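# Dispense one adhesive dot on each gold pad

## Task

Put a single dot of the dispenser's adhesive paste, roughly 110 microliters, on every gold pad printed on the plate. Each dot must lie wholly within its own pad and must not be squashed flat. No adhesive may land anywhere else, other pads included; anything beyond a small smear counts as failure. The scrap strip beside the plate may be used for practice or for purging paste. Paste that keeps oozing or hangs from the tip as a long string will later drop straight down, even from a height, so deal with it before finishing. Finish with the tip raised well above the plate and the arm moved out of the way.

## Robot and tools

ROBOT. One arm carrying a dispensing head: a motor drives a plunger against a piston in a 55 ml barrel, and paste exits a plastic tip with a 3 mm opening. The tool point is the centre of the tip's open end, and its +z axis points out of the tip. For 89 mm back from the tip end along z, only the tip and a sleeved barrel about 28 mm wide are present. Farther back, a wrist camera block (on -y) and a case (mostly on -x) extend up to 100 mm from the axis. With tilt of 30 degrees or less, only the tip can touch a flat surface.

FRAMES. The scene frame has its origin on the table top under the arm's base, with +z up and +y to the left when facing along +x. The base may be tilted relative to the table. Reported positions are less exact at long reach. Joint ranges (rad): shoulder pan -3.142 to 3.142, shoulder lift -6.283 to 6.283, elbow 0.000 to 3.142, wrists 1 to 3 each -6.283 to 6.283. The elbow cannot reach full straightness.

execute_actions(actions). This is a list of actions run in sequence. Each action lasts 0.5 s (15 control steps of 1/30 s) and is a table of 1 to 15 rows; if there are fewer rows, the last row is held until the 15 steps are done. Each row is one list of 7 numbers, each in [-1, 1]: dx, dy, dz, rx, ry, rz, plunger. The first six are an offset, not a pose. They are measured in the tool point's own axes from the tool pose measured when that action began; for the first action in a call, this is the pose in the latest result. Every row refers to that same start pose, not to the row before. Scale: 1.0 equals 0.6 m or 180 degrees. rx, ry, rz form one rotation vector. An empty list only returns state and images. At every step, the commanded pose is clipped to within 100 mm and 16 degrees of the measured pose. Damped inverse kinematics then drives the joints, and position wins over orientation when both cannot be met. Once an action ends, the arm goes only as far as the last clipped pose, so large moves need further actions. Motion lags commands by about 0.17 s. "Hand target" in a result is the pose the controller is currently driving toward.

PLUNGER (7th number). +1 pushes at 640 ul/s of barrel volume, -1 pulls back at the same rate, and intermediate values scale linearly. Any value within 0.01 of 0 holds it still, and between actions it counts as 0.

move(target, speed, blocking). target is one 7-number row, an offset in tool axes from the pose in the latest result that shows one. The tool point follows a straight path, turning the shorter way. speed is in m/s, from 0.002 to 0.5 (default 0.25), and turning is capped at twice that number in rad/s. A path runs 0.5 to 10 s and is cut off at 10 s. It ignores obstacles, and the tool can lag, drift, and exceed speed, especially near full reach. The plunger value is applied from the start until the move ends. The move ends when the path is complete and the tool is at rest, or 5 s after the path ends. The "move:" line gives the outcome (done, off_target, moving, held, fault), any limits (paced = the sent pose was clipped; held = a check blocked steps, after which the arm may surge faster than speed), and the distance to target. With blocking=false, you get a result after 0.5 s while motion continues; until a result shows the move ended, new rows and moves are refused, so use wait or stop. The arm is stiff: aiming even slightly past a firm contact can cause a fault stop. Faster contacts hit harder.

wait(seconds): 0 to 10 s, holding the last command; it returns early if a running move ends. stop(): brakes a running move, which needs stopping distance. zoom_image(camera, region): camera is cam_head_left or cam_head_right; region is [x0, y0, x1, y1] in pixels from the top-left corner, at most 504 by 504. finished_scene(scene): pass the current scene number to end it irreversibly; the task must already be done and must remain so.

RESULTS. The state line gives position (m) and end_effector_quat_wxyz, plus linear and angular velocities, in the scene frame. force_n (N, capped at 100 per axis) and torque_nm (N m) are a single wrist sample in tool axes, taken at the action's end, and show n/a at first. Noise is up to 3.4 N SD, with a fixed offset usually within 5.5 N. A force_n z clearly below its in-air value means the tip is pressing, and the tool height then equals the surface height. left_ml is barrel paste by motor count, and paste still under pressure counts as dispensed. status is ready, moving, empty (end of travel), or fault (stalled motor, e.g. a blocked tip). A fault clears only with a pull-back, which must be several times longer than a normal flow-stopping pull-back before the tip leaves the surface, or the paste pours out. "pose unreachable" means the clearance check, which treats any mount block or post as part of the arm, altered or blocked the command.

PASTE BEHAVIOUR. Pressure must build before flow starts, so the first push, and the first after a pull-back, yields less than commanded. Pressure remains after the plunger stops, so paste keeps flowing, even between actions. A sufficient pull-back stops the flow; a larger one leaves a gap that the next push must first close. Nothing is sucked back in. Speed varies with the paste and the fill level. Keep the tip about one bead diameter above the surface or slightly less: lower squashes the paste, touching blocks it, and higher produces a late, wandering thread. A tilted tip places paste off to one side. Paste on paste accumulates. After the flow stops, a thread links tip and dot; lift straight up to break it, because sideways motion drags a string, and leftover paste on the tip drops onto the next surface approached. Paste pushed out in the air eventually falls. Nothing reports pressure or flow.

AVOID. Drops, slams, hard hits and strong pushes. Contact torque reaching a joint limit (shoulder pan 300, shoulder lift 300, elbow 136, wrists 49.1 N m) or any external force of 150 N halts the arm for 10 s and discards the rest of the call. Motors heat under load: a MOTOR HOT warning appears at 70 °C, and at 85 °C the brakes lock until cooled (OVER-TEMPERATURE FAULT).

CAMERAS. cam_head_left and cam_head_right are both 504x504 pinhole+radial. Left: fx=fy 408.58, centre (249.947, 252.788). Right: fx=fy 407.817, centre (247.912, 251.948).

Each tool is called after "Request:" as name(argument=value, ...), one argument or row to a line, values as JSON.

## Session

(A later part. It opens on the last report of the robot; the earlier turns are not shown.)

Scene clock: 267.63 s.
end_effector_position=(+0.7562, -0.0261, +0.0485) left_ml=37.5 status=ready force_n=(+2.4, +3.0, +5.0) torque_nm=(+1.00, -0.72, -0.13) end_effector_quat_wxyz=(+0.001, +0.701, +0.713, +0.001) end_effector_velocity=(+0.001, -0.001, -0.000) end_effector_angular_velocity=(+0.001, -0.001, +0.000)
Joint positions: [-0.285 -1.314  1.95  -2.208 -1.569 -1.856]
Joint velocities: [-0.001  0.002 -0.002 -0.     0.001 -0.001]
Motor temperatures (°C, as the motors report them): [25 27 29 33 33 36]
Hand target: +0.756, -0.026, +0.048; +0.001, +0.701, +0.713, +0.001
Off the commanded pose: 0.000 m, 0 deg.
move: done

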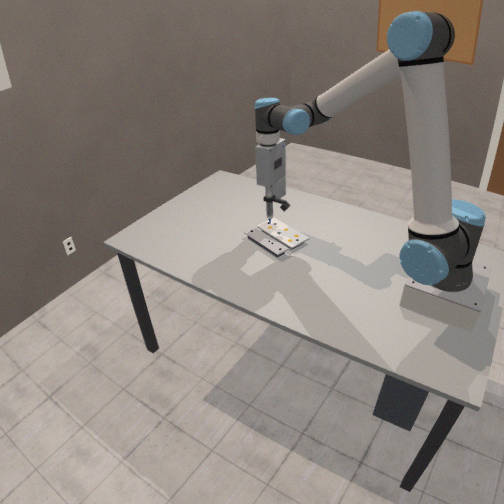

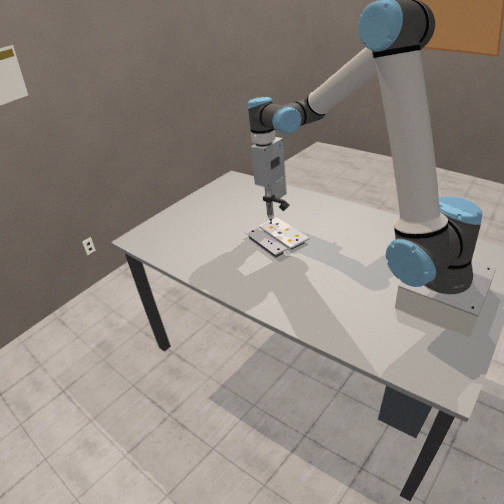

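Request:
execute_actions(
  actions=[
    [[0,0,0.0045,0,0,0,0],[0,0,0.009,0,0,0,0],[0,0,0.0135,0,0,0,0],[0,0,0.018,0,0,0,0],[0,0,0.0225,0,0,0,0],[0,0,0.0262,0,0,0,0.984375]],
  ],
)

Request:
wait(
  seconds=10,
)

Request:
zoom_image(
  camera="cam_head_left",
  region=[256, 214, 284, 238],
)

Request:
wait(
  seconds=9,
)

Request:
execute_actions(
  actions=[
    [[0,0,0,0,0,0,-1],[0,0,0,0,0,0,-1],[0,0,0,0,0,0,-1],[0,0,0,0,0,0,-1],[0,0,0,0,0,0,-0.6875],[0,0,-0.002,0,0,0,0],[0,0,-0.004,0,0,0,0],[0,0,-0.007,0,0,0,0],[0,0,-0.01,0,0,0,0],[0,0,-0.013,0,0,0,0],[0,0,-0.016,0,0,0,0],[0,0,-0.019,0,0,0,0],[0,0,-0.022,0,0,0,0],[0,0,-0.025,0,0,0,0],[0,0,-0.028,0,0,0,0]],
  ],
)

Request:
wait(
  seconds=0.6,
)

Request:
zoom_image(
  camera="cam_head_left",
  region=[256, 214, 284, 238],
)

Request:
zoom_image(
  camera="cam_head_right",
  region=[256, 214, 284, 238],
)

Scene clock: 273.47 s.
end_effector_position=(+0.7562, -0.0261, +0.0330) left_ml=37.2 status=moving force_n=(+2.8, +1.9, +5.7) torque_nm=(+0.65, -0.92, -0.07) end_effector_quat_wxyz=(+0.001, +0.701, +0.713, +0.001) end_effector_velocity=(-0.001, +0.002, -0.004) end_effector_angular_velocity=(+0.000, +0.002, +0.003)
Joint positions: [-0.285 -1.297  1.962 -2.236 -1.569 -1.856]
Joint velocities: [ 0.003  0.004  0.002 -0.004 -0.    -0.   ]
Motor temperatures (°C, as the motors report them): [25 27 29 33 33 36]
Hand target: +0.756, -0.026, +0.033; +0.001, +0.701, +0.713, +0.001
Off the commanded pose: 0.000 m, 0 deg.

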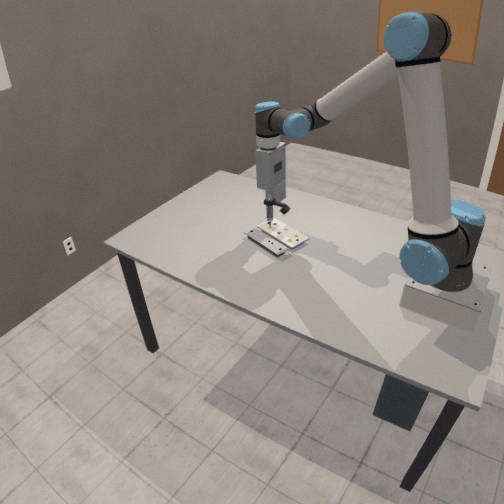

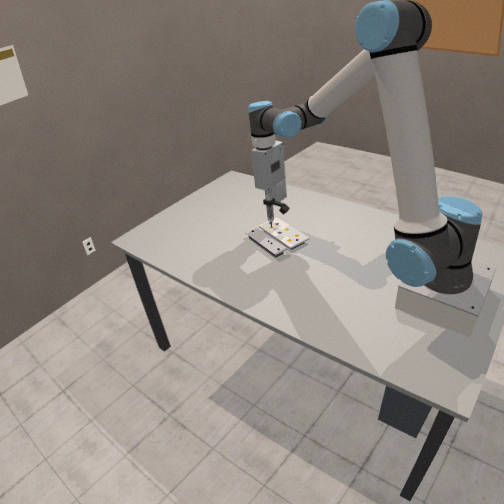

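Scene clock: 283.47 s.
end_effector_position=(+0.7562, -0.0260, +0.0328) left_ml=37.2 status=ready force_n=(+2.2, +3.9, +4.9) torque_nm=(+1.32, -0.69, -0.14) end_effector_quat_wxyz=(+0.001, +0.701, +0.713, +0.001) end_effector_velocity=(-0.000, -0.000, +0.000) end_effector_angular_velocity=(-0.000, +0.000, -0.000)
Joint positions: [-0.285 -1.297  1.962 -2.237 -1.569 -1.856]
Joint velocities: [-0.    -0.    -0.     0.001 -0.     0.   ]
Motor temperatures (°C, as the motors report them): [25 27 29 33 33 36]
Hand target: +0.756, -0.026, +0.033; +0.001, +0.701, +0.713, +0.001
Off the commanded pose: 0.000 m, 0 deg.
wait: 10.00 s; at rest by 0.20 s

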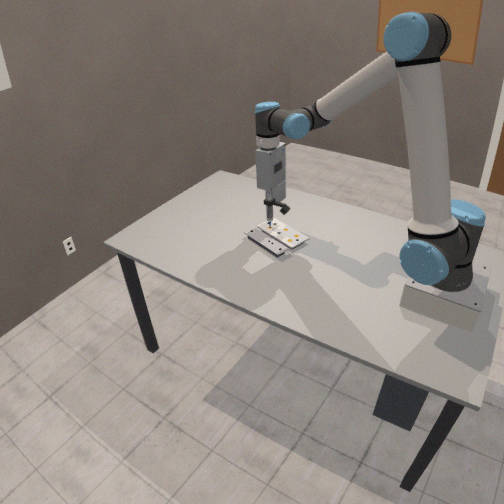

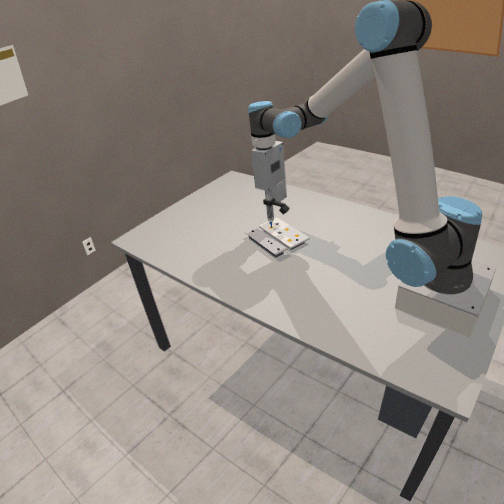

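Region (256, 214, 284, 238) of cam_head_left's 504x504 image, scaled by 18.000, with more detail than that image has; it fills the top 432 rows of this view, and the rest is white.

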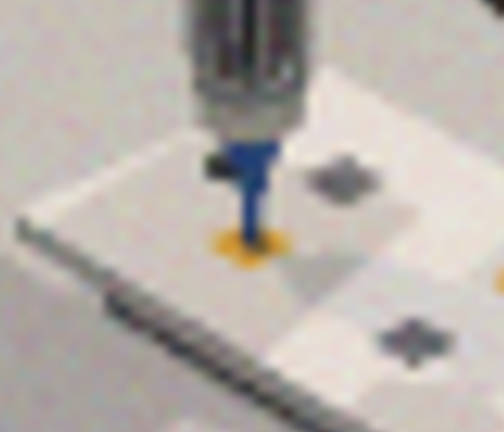

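Scene clock: 292.47 s.
end_effector_position=(+0.7562, -0.0260, +0.0328) left_ml=37.2 status=ready force_n=(+2.8, +3.0, +5.1) torque_nm=(+0.98, -0.91, -0.11) end_effector_quat_wxyz=(+0.001, +0.701, +0.713, +0.001) end_effector_velocity=(-0.000, +0.001, -0.000) end_effector_angular_velocity=(+0.001, +0.001, +0.001)
Joint positions: [-0.285 -1.297  1.962 -2.237 -1.569 -1.856]
Joint velocities: [ 0.001  0.    -0.     0.001  0.     0.   ]
Motor temperatures (°C, as the motors report them): [25 27 29 33 33 36]
Hand target: +0.756, -0.026, +0.033; +0.001, +0.701, +0.713, +0.001
Off the commanded pose: 0.000 m, 0 deg.
wait: 9.00 s; at rest by 0.17 s

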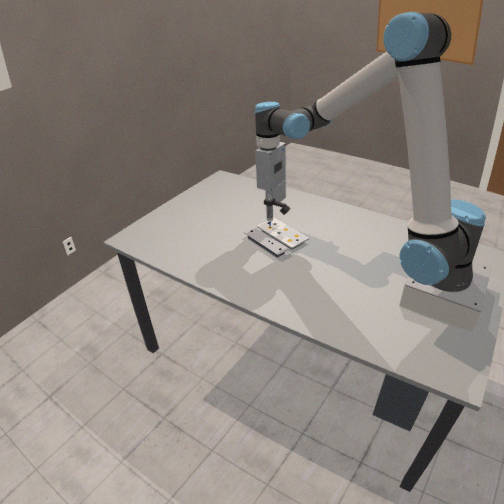

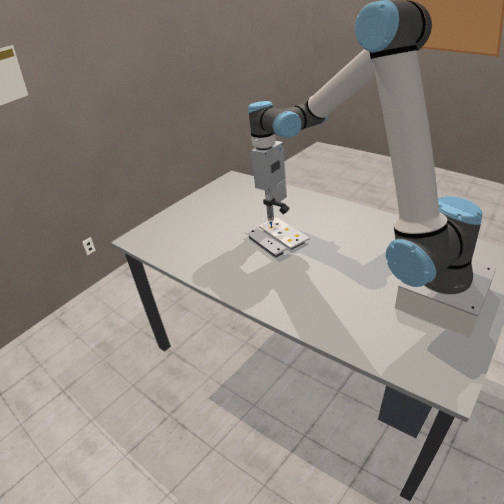

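Scene clock: 292.97 s.
end_effector_position=(+0.7561, -0.0260, +0.0432) left_ml=37.3 status=ready force_n=(+0.5, +2.4, +5.7) torque_nm=(+0.78, +0.00, -0.08) end_effector_quat_wxyz=(+0.001, +0.701, +0.713, +0.001) end_effector_velocity=(+0.001, +0.001, +0.052) end_effector_angular_velocity=(+0.000, -0.001, +0.000)
Joint positions: [-0.285 -1.308  1.954 -2.218 -1.569 -1.856]
Joint velocities: [ 0.001 -0.054 -0.04   0.093  0.     0.   ]
Motor temperatures (°C, as the motors report them): [25 27 29 33 33 36]
Hand target: +0.756, -0.026, +0.050; +0.002, +0.701, +0.713, +0.001
Off the commanded pose: 0.006 m, 0 deg.

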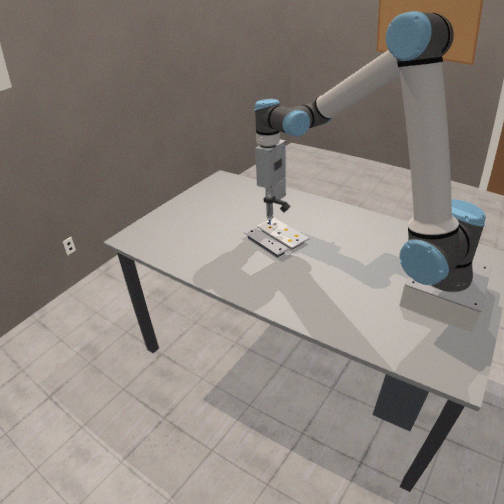

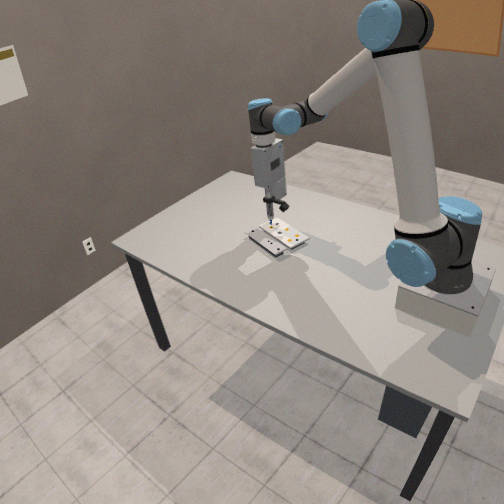

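Scene clock: 293.57 s.
end_effector_position=(+0.7562, -0.0260, +0.0495) left_ml=37.3 status=ready force_n=(+1.9, +4.7, +6.5) torque_nm=(+1.64, -0.51, -0.12) end_effector_quat_wxyz=(+0.002, +0.701, +0.713, +0.001) end_effector_velocity=(+0.000, +0.000, +0.001) end_effector_angular_velocity=(-0.001, -0.001, +0.001)
Joint positions: [-0.285 -1.315  1.949 -2.207 -1.569 -1.856]
Joint velocities: [ 0.001 -0.002 -0.     0.    -0.    -0.001]
Motor temperatures (°C, as the motors report them): [25 27 29 33 33 36]
Hand target: +0.756, -0.026, +0.050; +0.002, +0.701, +0.713, +0.001
Off the commanded pose: 0.000 m, 0 deg.
wait: 0.60 s; at rest by 0.30 s

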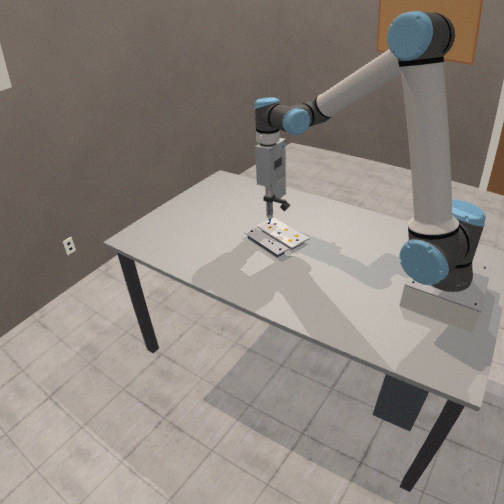

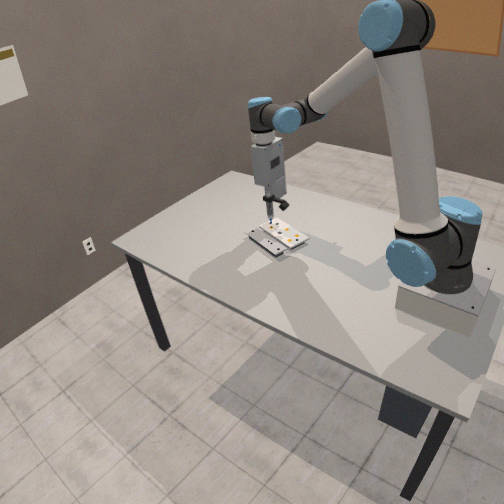

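Region (256, 214, 284, 238) of cam_head_left's 504x504 image, scaled by 18.000, with more detail than that image has; it fills the top 432 rows of this view, and the rest is white.

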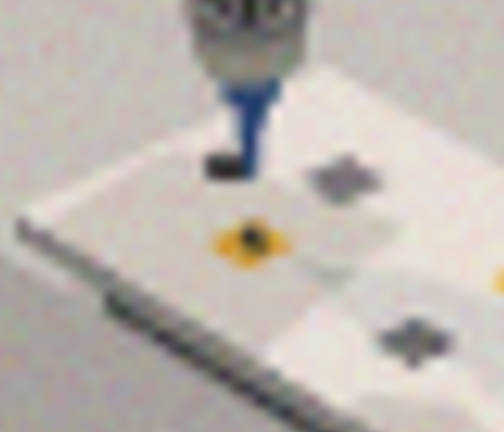

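Region (256, 214, 284, 238) of cam_head_right's 504x504 image, scaled by 18.000, with more detail than that image has; it fills the top 432 rows of this view, and the rest is white.

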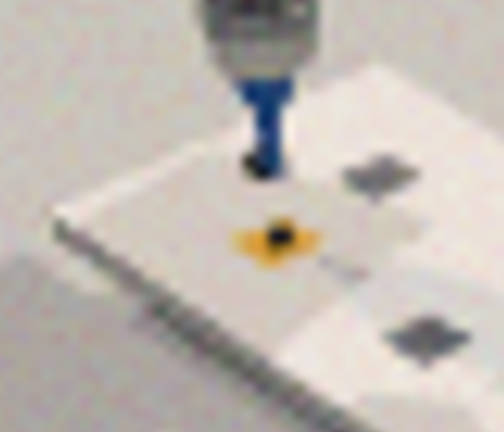

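Request:
move(
  target=[-0.0301, -0.1127, 0.0012, 0, 0, 0, 0],
  speed=0.25,
)

Scene clock: 299.50 s.
end_effector_position=(+0.6890, -0.0452, +0.0485) left_ml=37.3 status=ready force_n=(+1.6, +2.7, +5.0) torque_nm=(+0.89, -0.47, -0.13) end_effector_quat_wxyz=(+0.002, +0.701, +0.713, +0.001) end_effector_velocity=(-0.001, -0.002, -0.000) end_effector_angular_velocity=(+0.000, -0.000, -0.002)
Joint positions: [-0.339 -1.412  2.075 -2.235 -1.569 -1.91 ]
Joint velocities: [-0.003 -0.002  0.003 -0.001  0.    -0.002]
Motor temperatures (°C, as the motors report them): [25 27 29 33 33 36]
Hand target: +0.689, -0.045, +0.049; +0.002, +0.701, +0.713, +0.001
Off the commanded pose: 0.000 m, 0 deg.
move: done

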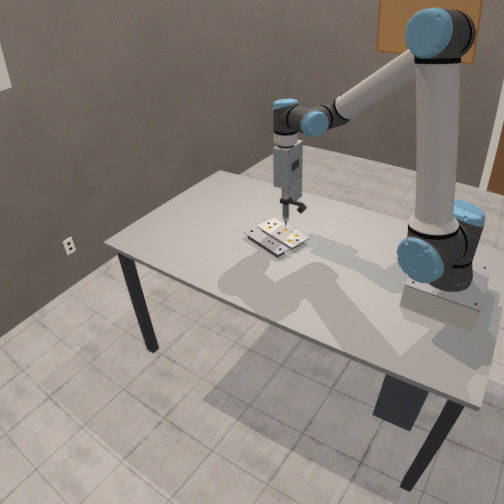

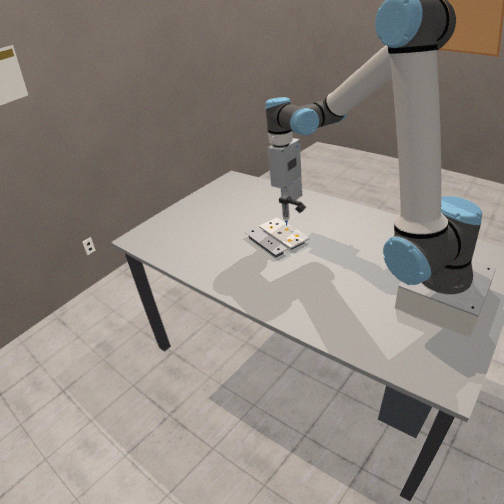

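Request:
execute_actions(
  actions=[
    [[0,0,0.0045,0,0,0,0],[0,0,0.009,0,0,0,0],[0,0,0.0135,0,0,0,0],[0,0,0.018,0,0,0,0],[0,0,0.0225,0,0,0,0],[0,0,0.0263,0,0,0,0.984375]],
  ],
)

Request:
wait(
  seconds=10,
)

Request:
wait(
  seconds=9,
)

Request:
execute_actions(
  actions=[
    [[0,0,0,0,0,0,-1],[0,0,0,0,0,0,-1],[0,0,0,0,0,0,-1],[0,0,0,0,0,0,-1],[0,0,0,0,0,0,-0.6875],[0,0,-0.002,0,0,0,0],[0,0,-0.004,0,0,0,0],[0,0,-0.007,0,0,0,0],[0,0,-0.01,0,0,0,0],[0,0,-0.013,0,0,0,0],[0,0,-0.016,0,0,0,0],[0,0,-0.019,0,0,0,0],[0,0,-0.022,0,0,0,0],[0,0,-0.025,0,0,0,0],[0,0,-0.028,0,0,0,0]],
  ],
)

Request:
wait(
  seconds=0.6,
)

Request:
zoom_image(
  camera="cam_head_left",
  region=[264, 214, 296, 240],
)

Request:
zoom_image(
  camera="cam_head_right",
  region=[264, 214, 296, 240],
)

Scene clock: 304.10 s.
end_effector_position=(+0.6890, -0.0453, +0.0330) left_ml=37.1 status=moving force_n=(+1.4, +2.0, +5.4) torque_nm=(+0.65, -0.32, -0.08) end_effector_quat_wxyz=(+0.002, +0.701, +0.713, +0.001) end_effector_velocity=(+0.000, -0.000, -0.003) end_effector_angular_velocity=(-0.000, -0.000, -0.000)
Joint positions: [-0.339 -1.394  2.088 -2.266 -1.569 -1.91 ]
Joint velocities: [-0.     0.004  0.002 -0.006 -0.    -0.   ]
Motor temperatures (°C, as the motors report them): [25 27 29 33 33 36]
Hand target: +0.689, -0.045, +0.033; +0.002, +0.701, +0.713, +0.001
Off the commanded pose: 0.000 m, 0 deg.

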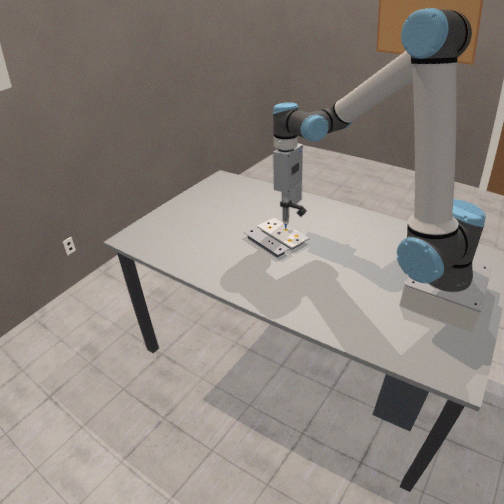

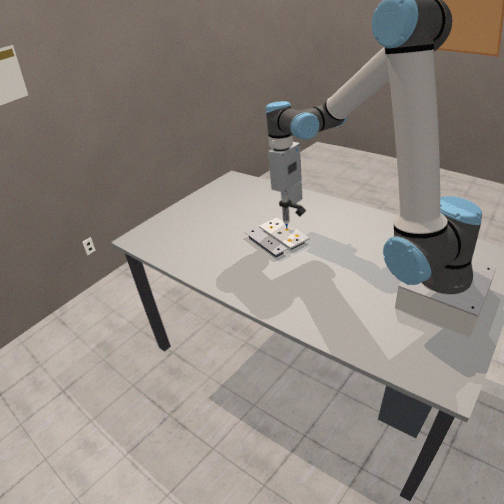

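Scene clock: 314.10 s.
end_effector_position=(+0.6890, -0.0452, +0.0328) left_ml=37.1 status=ready force_n=(+1.0, +1.4, +6.3) torque_nm=(+0.41, -0.23, -0.12) end_effector_quat_wxyz=(+0.002, +0.701, +0.713, +0.001) end_effector_velocity=(+0.000, +0.000, -0.001) end_effector_angular_velocity=(+0.001, +0.000, +0.000)
Joint positions: [-0.339 -1.394  2.088 -2.266 -1.569 -1.91 ]
Joint velocities: [ 0.     0.001 -0.    -0.001  0.    -0.   ]
Motor temperatures (°C, as the motors report them): [25 27 29 33 33 36]
Hand target: +0.689, -0.045, +0.033; +0.002, +0.701, +0.713, +0.001
Off the commanded pose: 0.000 m, 0 deg.
wait: 10.00 s; at rest by 0.20 s

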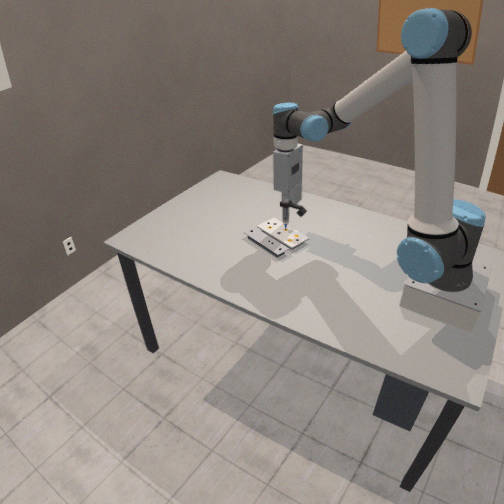

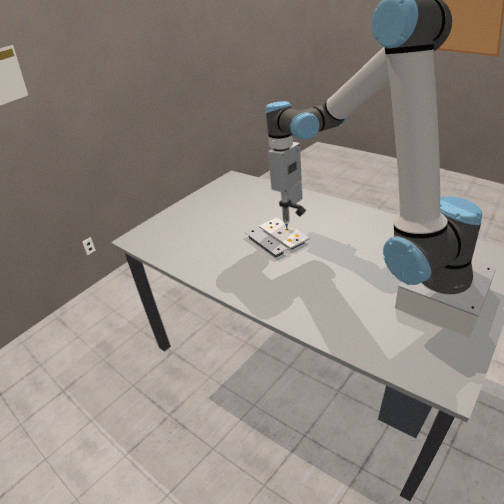

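Scene clock: 323.10 s.
end_effector_position=(+0.6890, -0.0452, +0.0328) left_ml=37.1 status=ready force_n=(+0.1, +2.6, +5.3) torque_nm=(+0.88, +0.10, -0.17) end_effector_quat_wxyz=(+0.002, +0.701, +0.713, +0.001) end_effector_velocity=(+0.000, +0.000, +0.000) end_effector_angular_velocity=(+0.001, -0.001, -0.000)
Joint positions: [-0.339 -1.394  2.088 -2.266 -1.569 -1.91 ]
Joint velocities: [-0.    -0.     0.    -0.     0.001 -0.   ]
Motor temperatures (°C, as the motors report them): [25 27 29 33 33 36]
Hand target: +0.689, -0.045, +0.033; +0.002, +0.701, +0.713, +0.001
Off the commanded pose: 0.000 m, 0 deg.
wait: 9.00 s; at rest by 0.17 s

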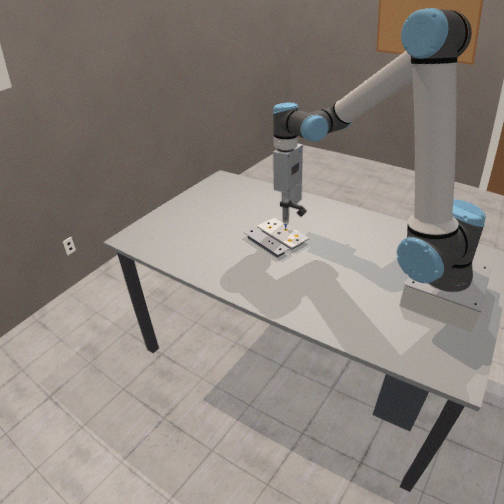

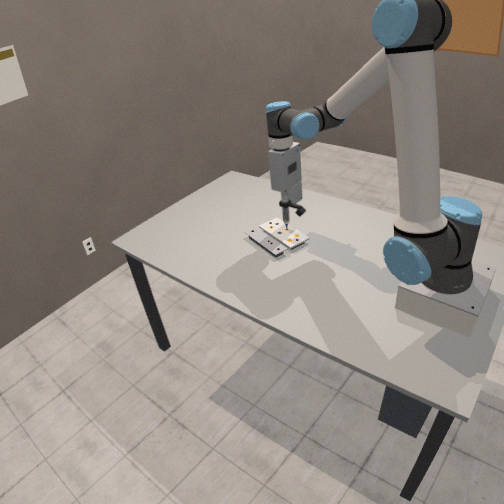

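Scene clock: 323.60 s.
end_effector_position=(+0.6889, -0.0452, +0.0432) left_ml=37.2 status=ready force_n=(+1.1, +2.5, +5.7) torque_nm=(+0.77, -0.27, -0.06) end_effector_quat_wxyz=(+0.002, +0.701, +0.713, +0.001) end_effector_velocity=(+0.001, -0.002, +0.052) end_effector_angular_velocity=(-0.001, -0.001, -0.001)
Joint positions: [-0.339 -1.406  2.08  -2.246 -1.569 -1.91 ]
Joint velocities: [-0.002 -0.06  -0.042  0.101 -0.001 -0.001]
Motor temperatures (°C, as the motors report them): [25 27 29 33 33 36]
Hand target: +0.689, -0.045, +0.049; +0.002, +0.701, +0.713, +0.001
Off the commanded pose: 0.006 m, 0 deg.

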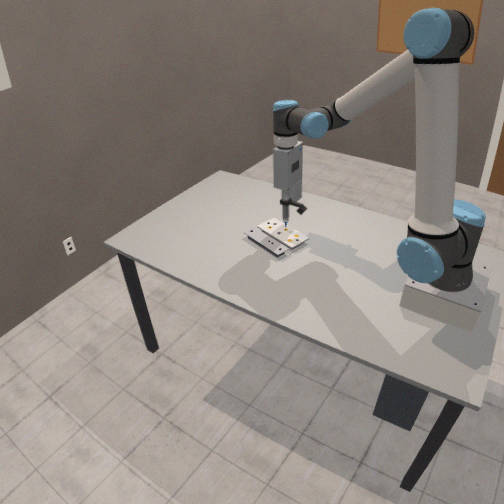

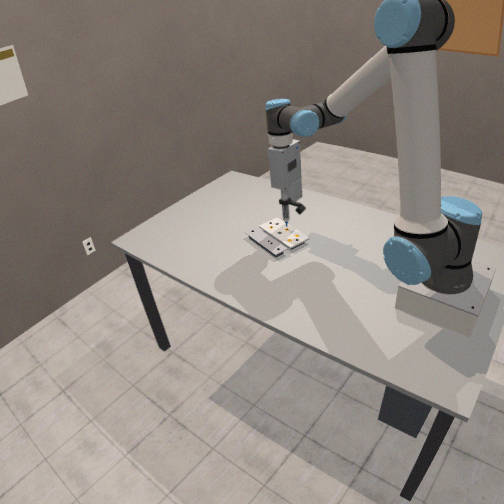

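Scene clock: 324.20 s.
end_effector_position=(+0.6890, -0.0452, +0.0494) left_ml=37.2 status=ready force_n=(+1.8, +4.0, +7.5) torque_nm=(+1.25, -0.51, -0.12) end_effector_quat_wxyz=(+0.002, +0.701, +0.713, +0.001) end_effector_velocity=(+0.001, -0.001, -0.000) end_effector_angular_velocity=(+0.001, -0.001, -0.001)
Joint positions: [-0.339 -1.413  2.074 -2.233 -1.569 -1.91 ]
Joint velocities: [-0.002  0.001 -0.    -0.001  0.001 -0.   ]
Motor temperatures (°C, as the motors report them): [25 27 29 33 33 36]
Hand target: +0.689, -0.045, +0.049; +0.002, +0.701, +0.713, +0.001
Off the commanded pose: 0.000 m, 0 deg.
wait: 0.60 s; at rest by 0.30 s

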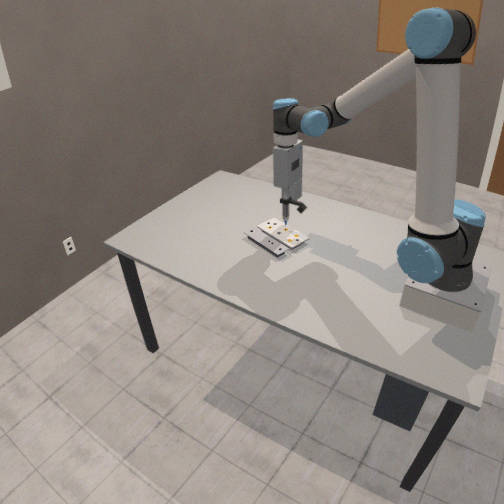

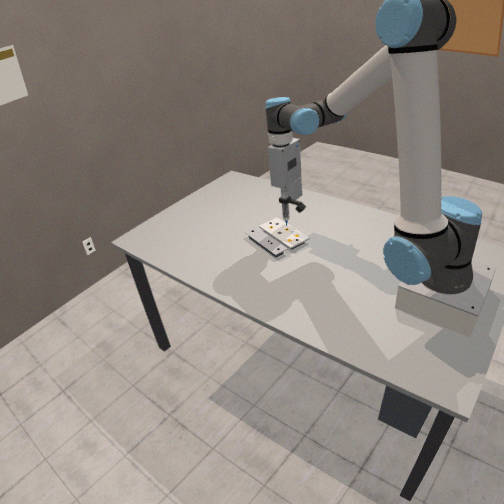

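Region (264, 214, 296, 240) of cam_head_left's 504x504 image, scaled by 15.750, with more detail than that image has; it fills the top 410 rows of this view, and the rest is white.

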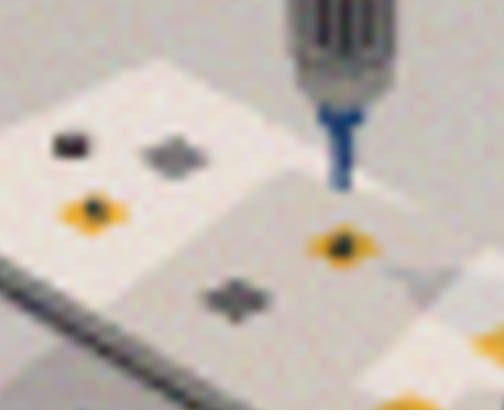

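Region (264, 214, 296, 240) of cam_head_right's 504x504 image, scaled by 15.750, with more detail than that image has; it fills the top 410 rows of this view, and the rest is white.

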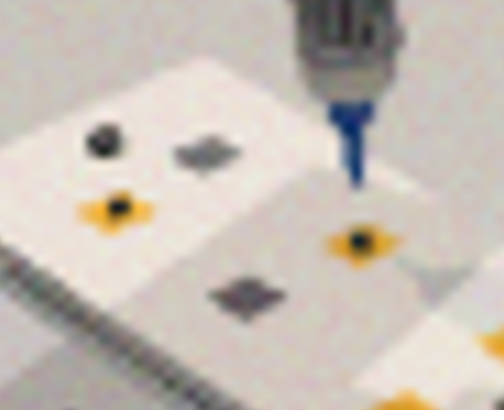

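Request:
move(
  target=[0.0301, -0.103, 0.001, 0, 0, 0, 0],
  speed=0.25,
)

Scene clock: 326.87 s.
end_effector_position=(+0.6270, -0.0283, +0.0486) left_ml=37.2 status=ready force_n=(-0.5, +1.8, +4.9) torque_nm=(+0.56, +0.37, -0.08) end_effector_quat_wxyz=(+0.002, +0.701, +0.713, +0.001) end_effector_velocity=(-0.001, +0.002, +0.000) end_effector_angular_velocity=(+0.002, -0.001, +0.002)
Joint positions: [-0.344 -1.511  2.188 -2.249 -1.569 -1.916]
Joint velocities: [ 0.001 -0.003  0.003 -0.001  0.002 -0.001]
Motor temperatures (°C, as the motors report them): [25 27 29 33 33 36]
Hand target: +0.627, -0.028, +0.049; +0.002, +0.701, +0.713, +0.001
Off the commanded pose: 0.000 m, 0 deg.
move: done

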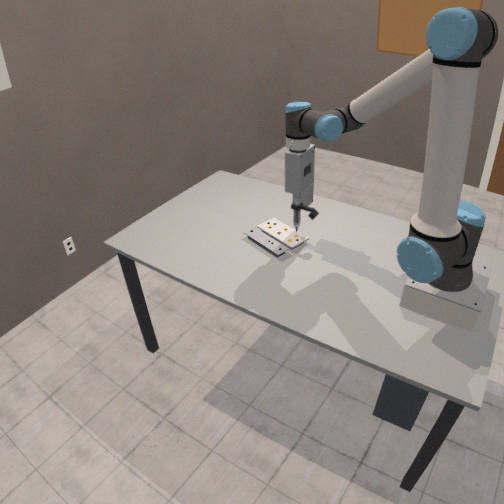

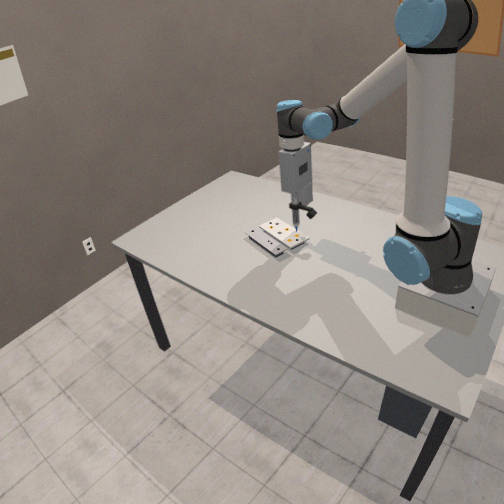

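Request:
execute_actions(
  actions=[
    [[0,0,0.0045,0,0,0,0],[0,0,0.009,0,0,0,0],[0,0,0.0135,0,0,0,0],[0,0,0.018,0,0,0,0],[0,0,0.0225,0,0,0,0],[0.0002,-0.0002,0.0266,0,0,0,0.984375]],
  ],
)

Request:
wait(
  seconds=10,
)

Request:
wait(
  seconds=9,
)

Request:
execute_actions(
  actions=[
    [[0,0,0,0,0,0,-1],[0,0,0,0,0,0,-1],[0,0,0,0,0,0,-1],[0,0,0,0,0,0,-1],[0,0,0,0,0,0,-0.6875],[0,0,-0.002,0,0,0,0],[0,0,-0.004,0,0,0,0],[0,0,-0.007,0,0,0,0],[0,0,-0.01,0,0,0,0],[0,0,-0.013,0,0,0,0],[0,0,-0.016,0,0,0,0],[0,0,-0.019,0,0,0,0],[0,0,-0.022,0,0,0,0],[0,0,-0.025,0,0,0,0],[0,0,-0.028,0,0,0,0]],
  ],
)

Request:
wait(
  seconds=0.6,
)

Request:
zoom_image(
  camera="cam_head_left",
  region=[278, 220, 310, 246],
)

Request:
zoom_image(
  camera="cam_head_right",
  region=[278, 220, 310, 246],
)

Scene clock: 333.13 s.
end_effector_position=(+0.6269, -0.0282, +0.0329) left_ml=37.0 status=moving force_n=(+1.4, +2.4, +5.4) torque_nm=(+0.75, -0.36, -0.15) end_effector_quat_wxyz=(+0.002, +0.701, +0.713, +0.001) end_effector_velocity=(+0.000, +0.001, -0.003) end_effector_angular_velocity=(-0.000, +0.000, +0.002)
Joint positions: [-0.344 -1.491  2.202 -2.283 -1.569 -1.916]
Joint velocities: [ 0.002  0.005  0.002 -0.006 -0.    -0.   ]
Motor temperatures (°C, as the motors report them): [25 27 29 33 33 36]
Hand target: +0.627, -0.028, +0.033; +0.002, +0.701, +0.713, +0.001
Off the commanded pose: 0.000 m, 0 deg.

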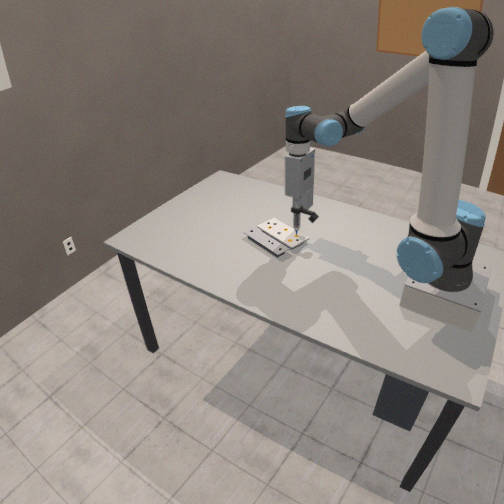

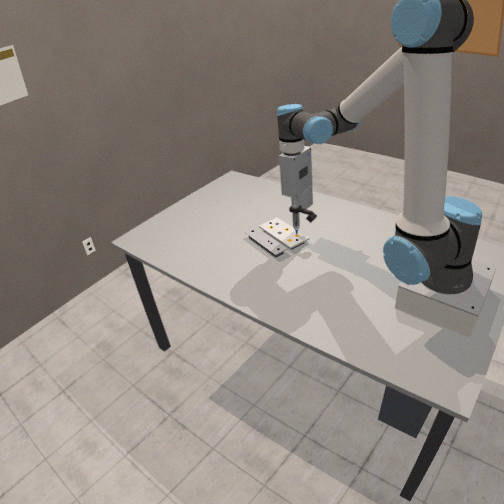

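Scene clock: 343.13 s.
end_effector_position=(+0.6269, -0.0281, +0.0327) left_ml=37.0 status=ready force_n=(+1.5, +2.9, +6.0) torque_nm=(+0.95, -0.42, -0.13) end_effector_quat_wxyz=(+0.002, +0.701, +0.713, +0.001) end_effector_velocity=(+0.000, +0.002, -0.000) end_effector_angular_velocity=(+0.000, -0.000, +0.003)
Joint positions: [-0.344 -1.491  2.202 -2.284 -1.569 -1.916]
Joint velocities: [ 0.004  0.001  0.    -0.001  0.     0.   ]
Motor temperatures (°C, as the motors report them): [25 27 29 33 33 36]
Hand target: +0.627, -0.028, +0.033; +0.002, +0.701, +0.713, +0.001
Off the commanded pose: 0.000 m, 0 deg.
wait: 10.00 s; at rest by 0.20 s

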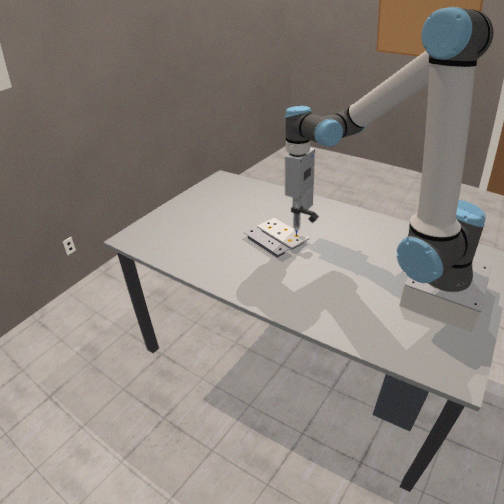

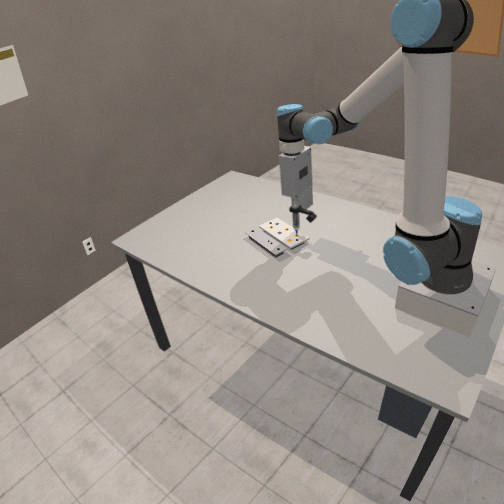

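Scene clock: 352.13 s.
end_effector_position=(+0.6269, -0.0281, +0.0327) left_ml=37.0 status=ready force_n=(+0.3, +2.2, +5.2) torque_nm=(+0.71, +0.14, -0.11) end_effector_quat_wxyz=(+0.002, +0.701, +0.713, +0.001) end_effector_velocity=(+0.000, -0.000, -0.000) end_effector_angular_velocity=(+0.001, -0.000, -0.001)
Joint positions: [-0.344 -1.491  2.202 -2.284 -1.569 -1.916]
Joint velocities: [-0.001  0.    -0.     0.     0.001 -0.   ]
Motor temperatures (°C, as the motors report them): [25 27 29 33 33 36]
Hand target: +0.627, -0.028, +0.033; +0.002, +0.701, +0.713, +0.001
Off the commanded pose: 0.000 m, 0 deg.
wait: 9.00 s; at rest by 0.17 s

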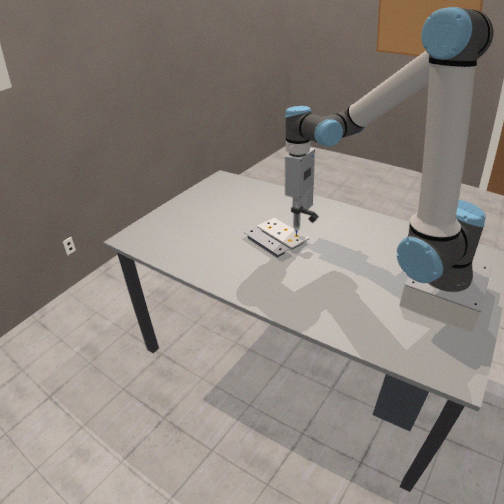

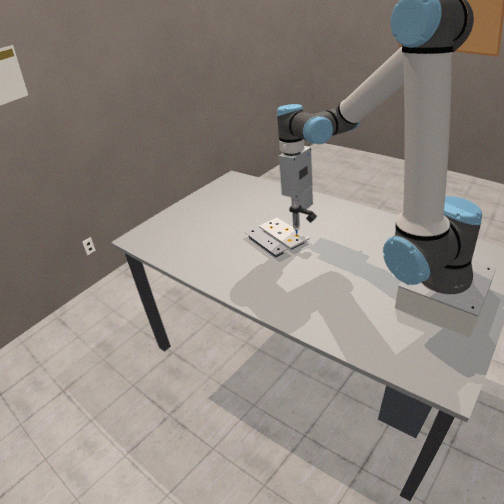

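Scene clock: 352.63 s.
end_effector_position=(+0.6268, -0.0281, +0.0431) left_ml=37.1 status=ready force_n=(+1.1, +2.5, +4.7) torque_nm=(+0.80, -0.33, -0.08) end_effector_quat_wxyz=(+0.002, +0.701, +0.713, +0.001) end_effector_velocity=(+0.001, +0.001, +0.052) end_effector_angular_velocity=(+0.001, -0.002, +0.001)
Joint positions: [-0.344 -1.504  2.193 -2.261 -1.569 -1.916]
Joint velocities: [ 0.001 -0.066 -0.045  0.11   0.001  0.   ]
Motor temperatures (°C, as the motors report them): [25 27 29 33 33 36]
Hand target: +0.627, -0.028, +0.049; +0.002, +0.701, +0.713, +0.001
Off the commanded pose: 0.006 m, 0 deg.

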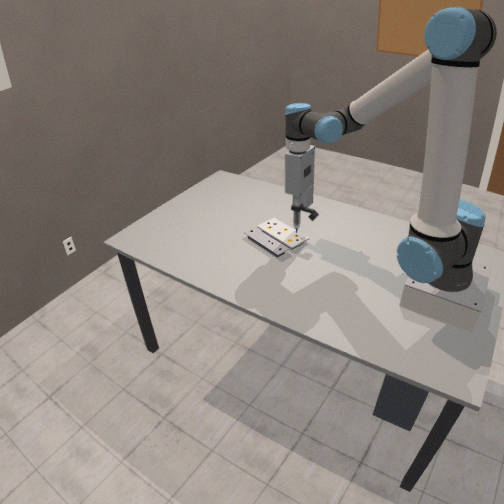

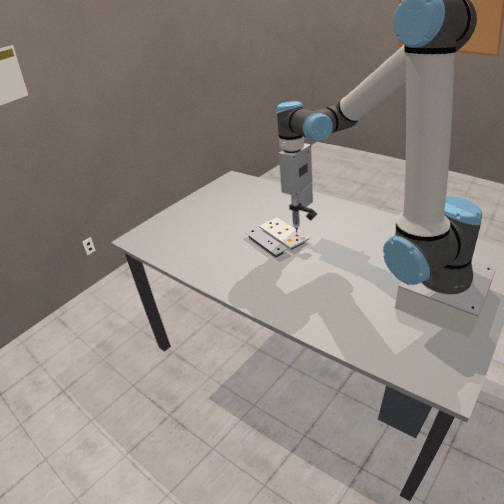

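Scene clock: 353.23 s.
end_effector_position=(+0.6269, -0.0281, +0.0493) left_ml=37.1 status=ready force_n=(+1.6, +2.5, +5.4) torque_nm=(+0.81, -0.48, -0.06) end_effector_quat_wxyz=(+0.002, +0.701, +0.713, +0.001) end_effector_velocity=(-0.000, -0.001, +0.000) end_effector_angular_velocity=(-0.000, +0.000, -0.001)
Joint positions: [-0.344 -1.512  2.188 -2.248 -1.569 -1.916]
Joint velocities: [-0.001 -0.001  0.     0.001 -0.     0.001]
Motor temperatures (°C, as the motors report them): [25 27 29 33 33 36]
Hand target: +0.627, -0.028, +0.049; +0.002, +0.701, +0.713, +0.001
Off the commanded pose: 0.000 m, 0 deg.
wait: 0.60 s; at rest by 0.30 s

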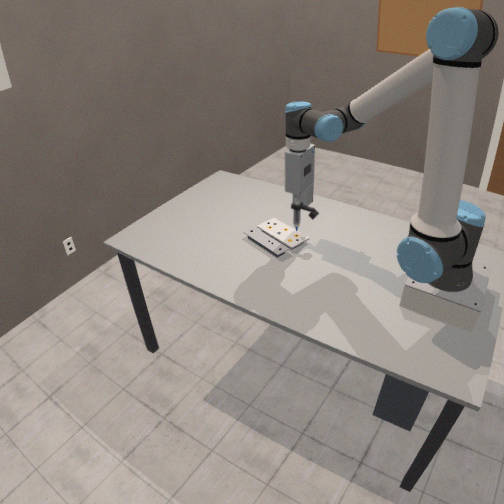

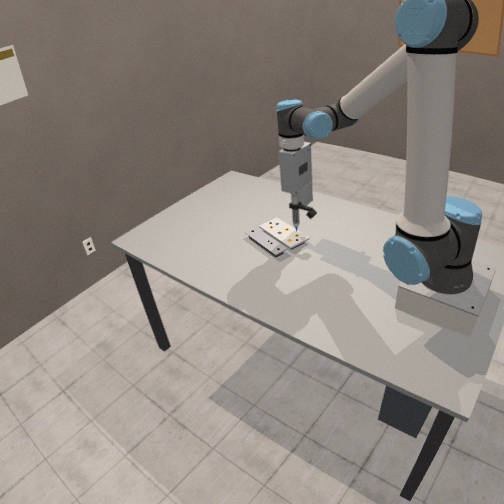

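Region (278, 220, 310, 246) of cam_head_left's 504x504 image, scaled by 15.750, with more detail than that image has; it fills the top 410 rows of this view, and the rest is white.

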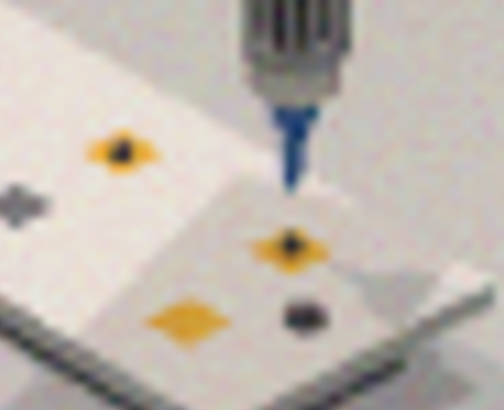

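Region (278, 220, 310, 246) of cam_head_right's 504x504 image, scaled by 15.750, with more detail than that image has; it fills the top 410 rows of this view, and the rest is white.

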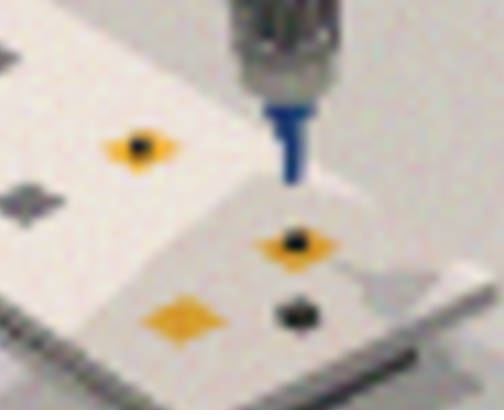

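Request:
move(
  target=[0.0735, 0.0104, 0.001, 0, 0, 0, 0],
  speed=0.25,
)

Scene clock: 358.27 s.
end_effector_position=(+0.6324, +0.0160, +0.0487) left_ml=37.1 status=ready force_n=(+1.7, +3.3, +4.5) torque_nm=(+1.14, -0.52, -0.13) end_effector_quat_wxyz=(+0.002, +0.701, +0.713, +0.001) end_effector_velocity=(+0.001, +0.001, +0.000) end_effector_angular_velocity=(-0.002, -0.000, -0.000)
Joint positions: [-0.272 -1.503  2.18  -2.249 -1.569 -1.843]
Joint velocities: [ 0.003  0.001 -0.001 -0.001 -0.002  0.003]
Motor temperatures (°C, as the motors report them): [25 27 29 33 33 36]
Hand target: +0.632, +0.016, +0.049; +0.002, +0.701, +0.713, +0.001
Off the commanded pose: 0.000 m, 0 deg.
move: done

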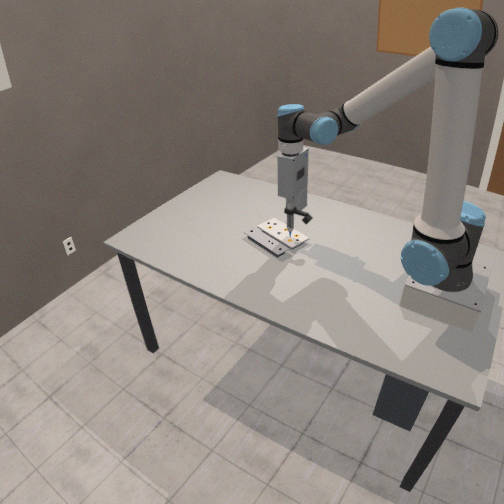

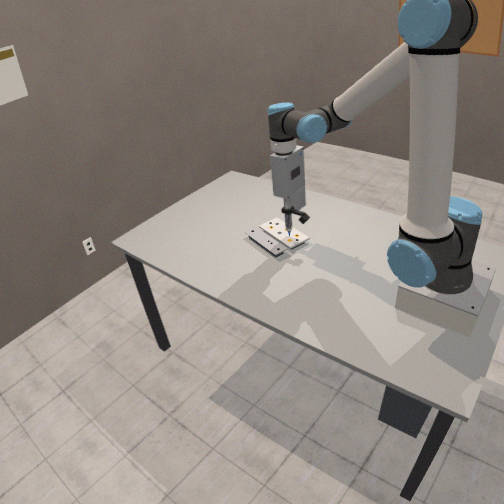

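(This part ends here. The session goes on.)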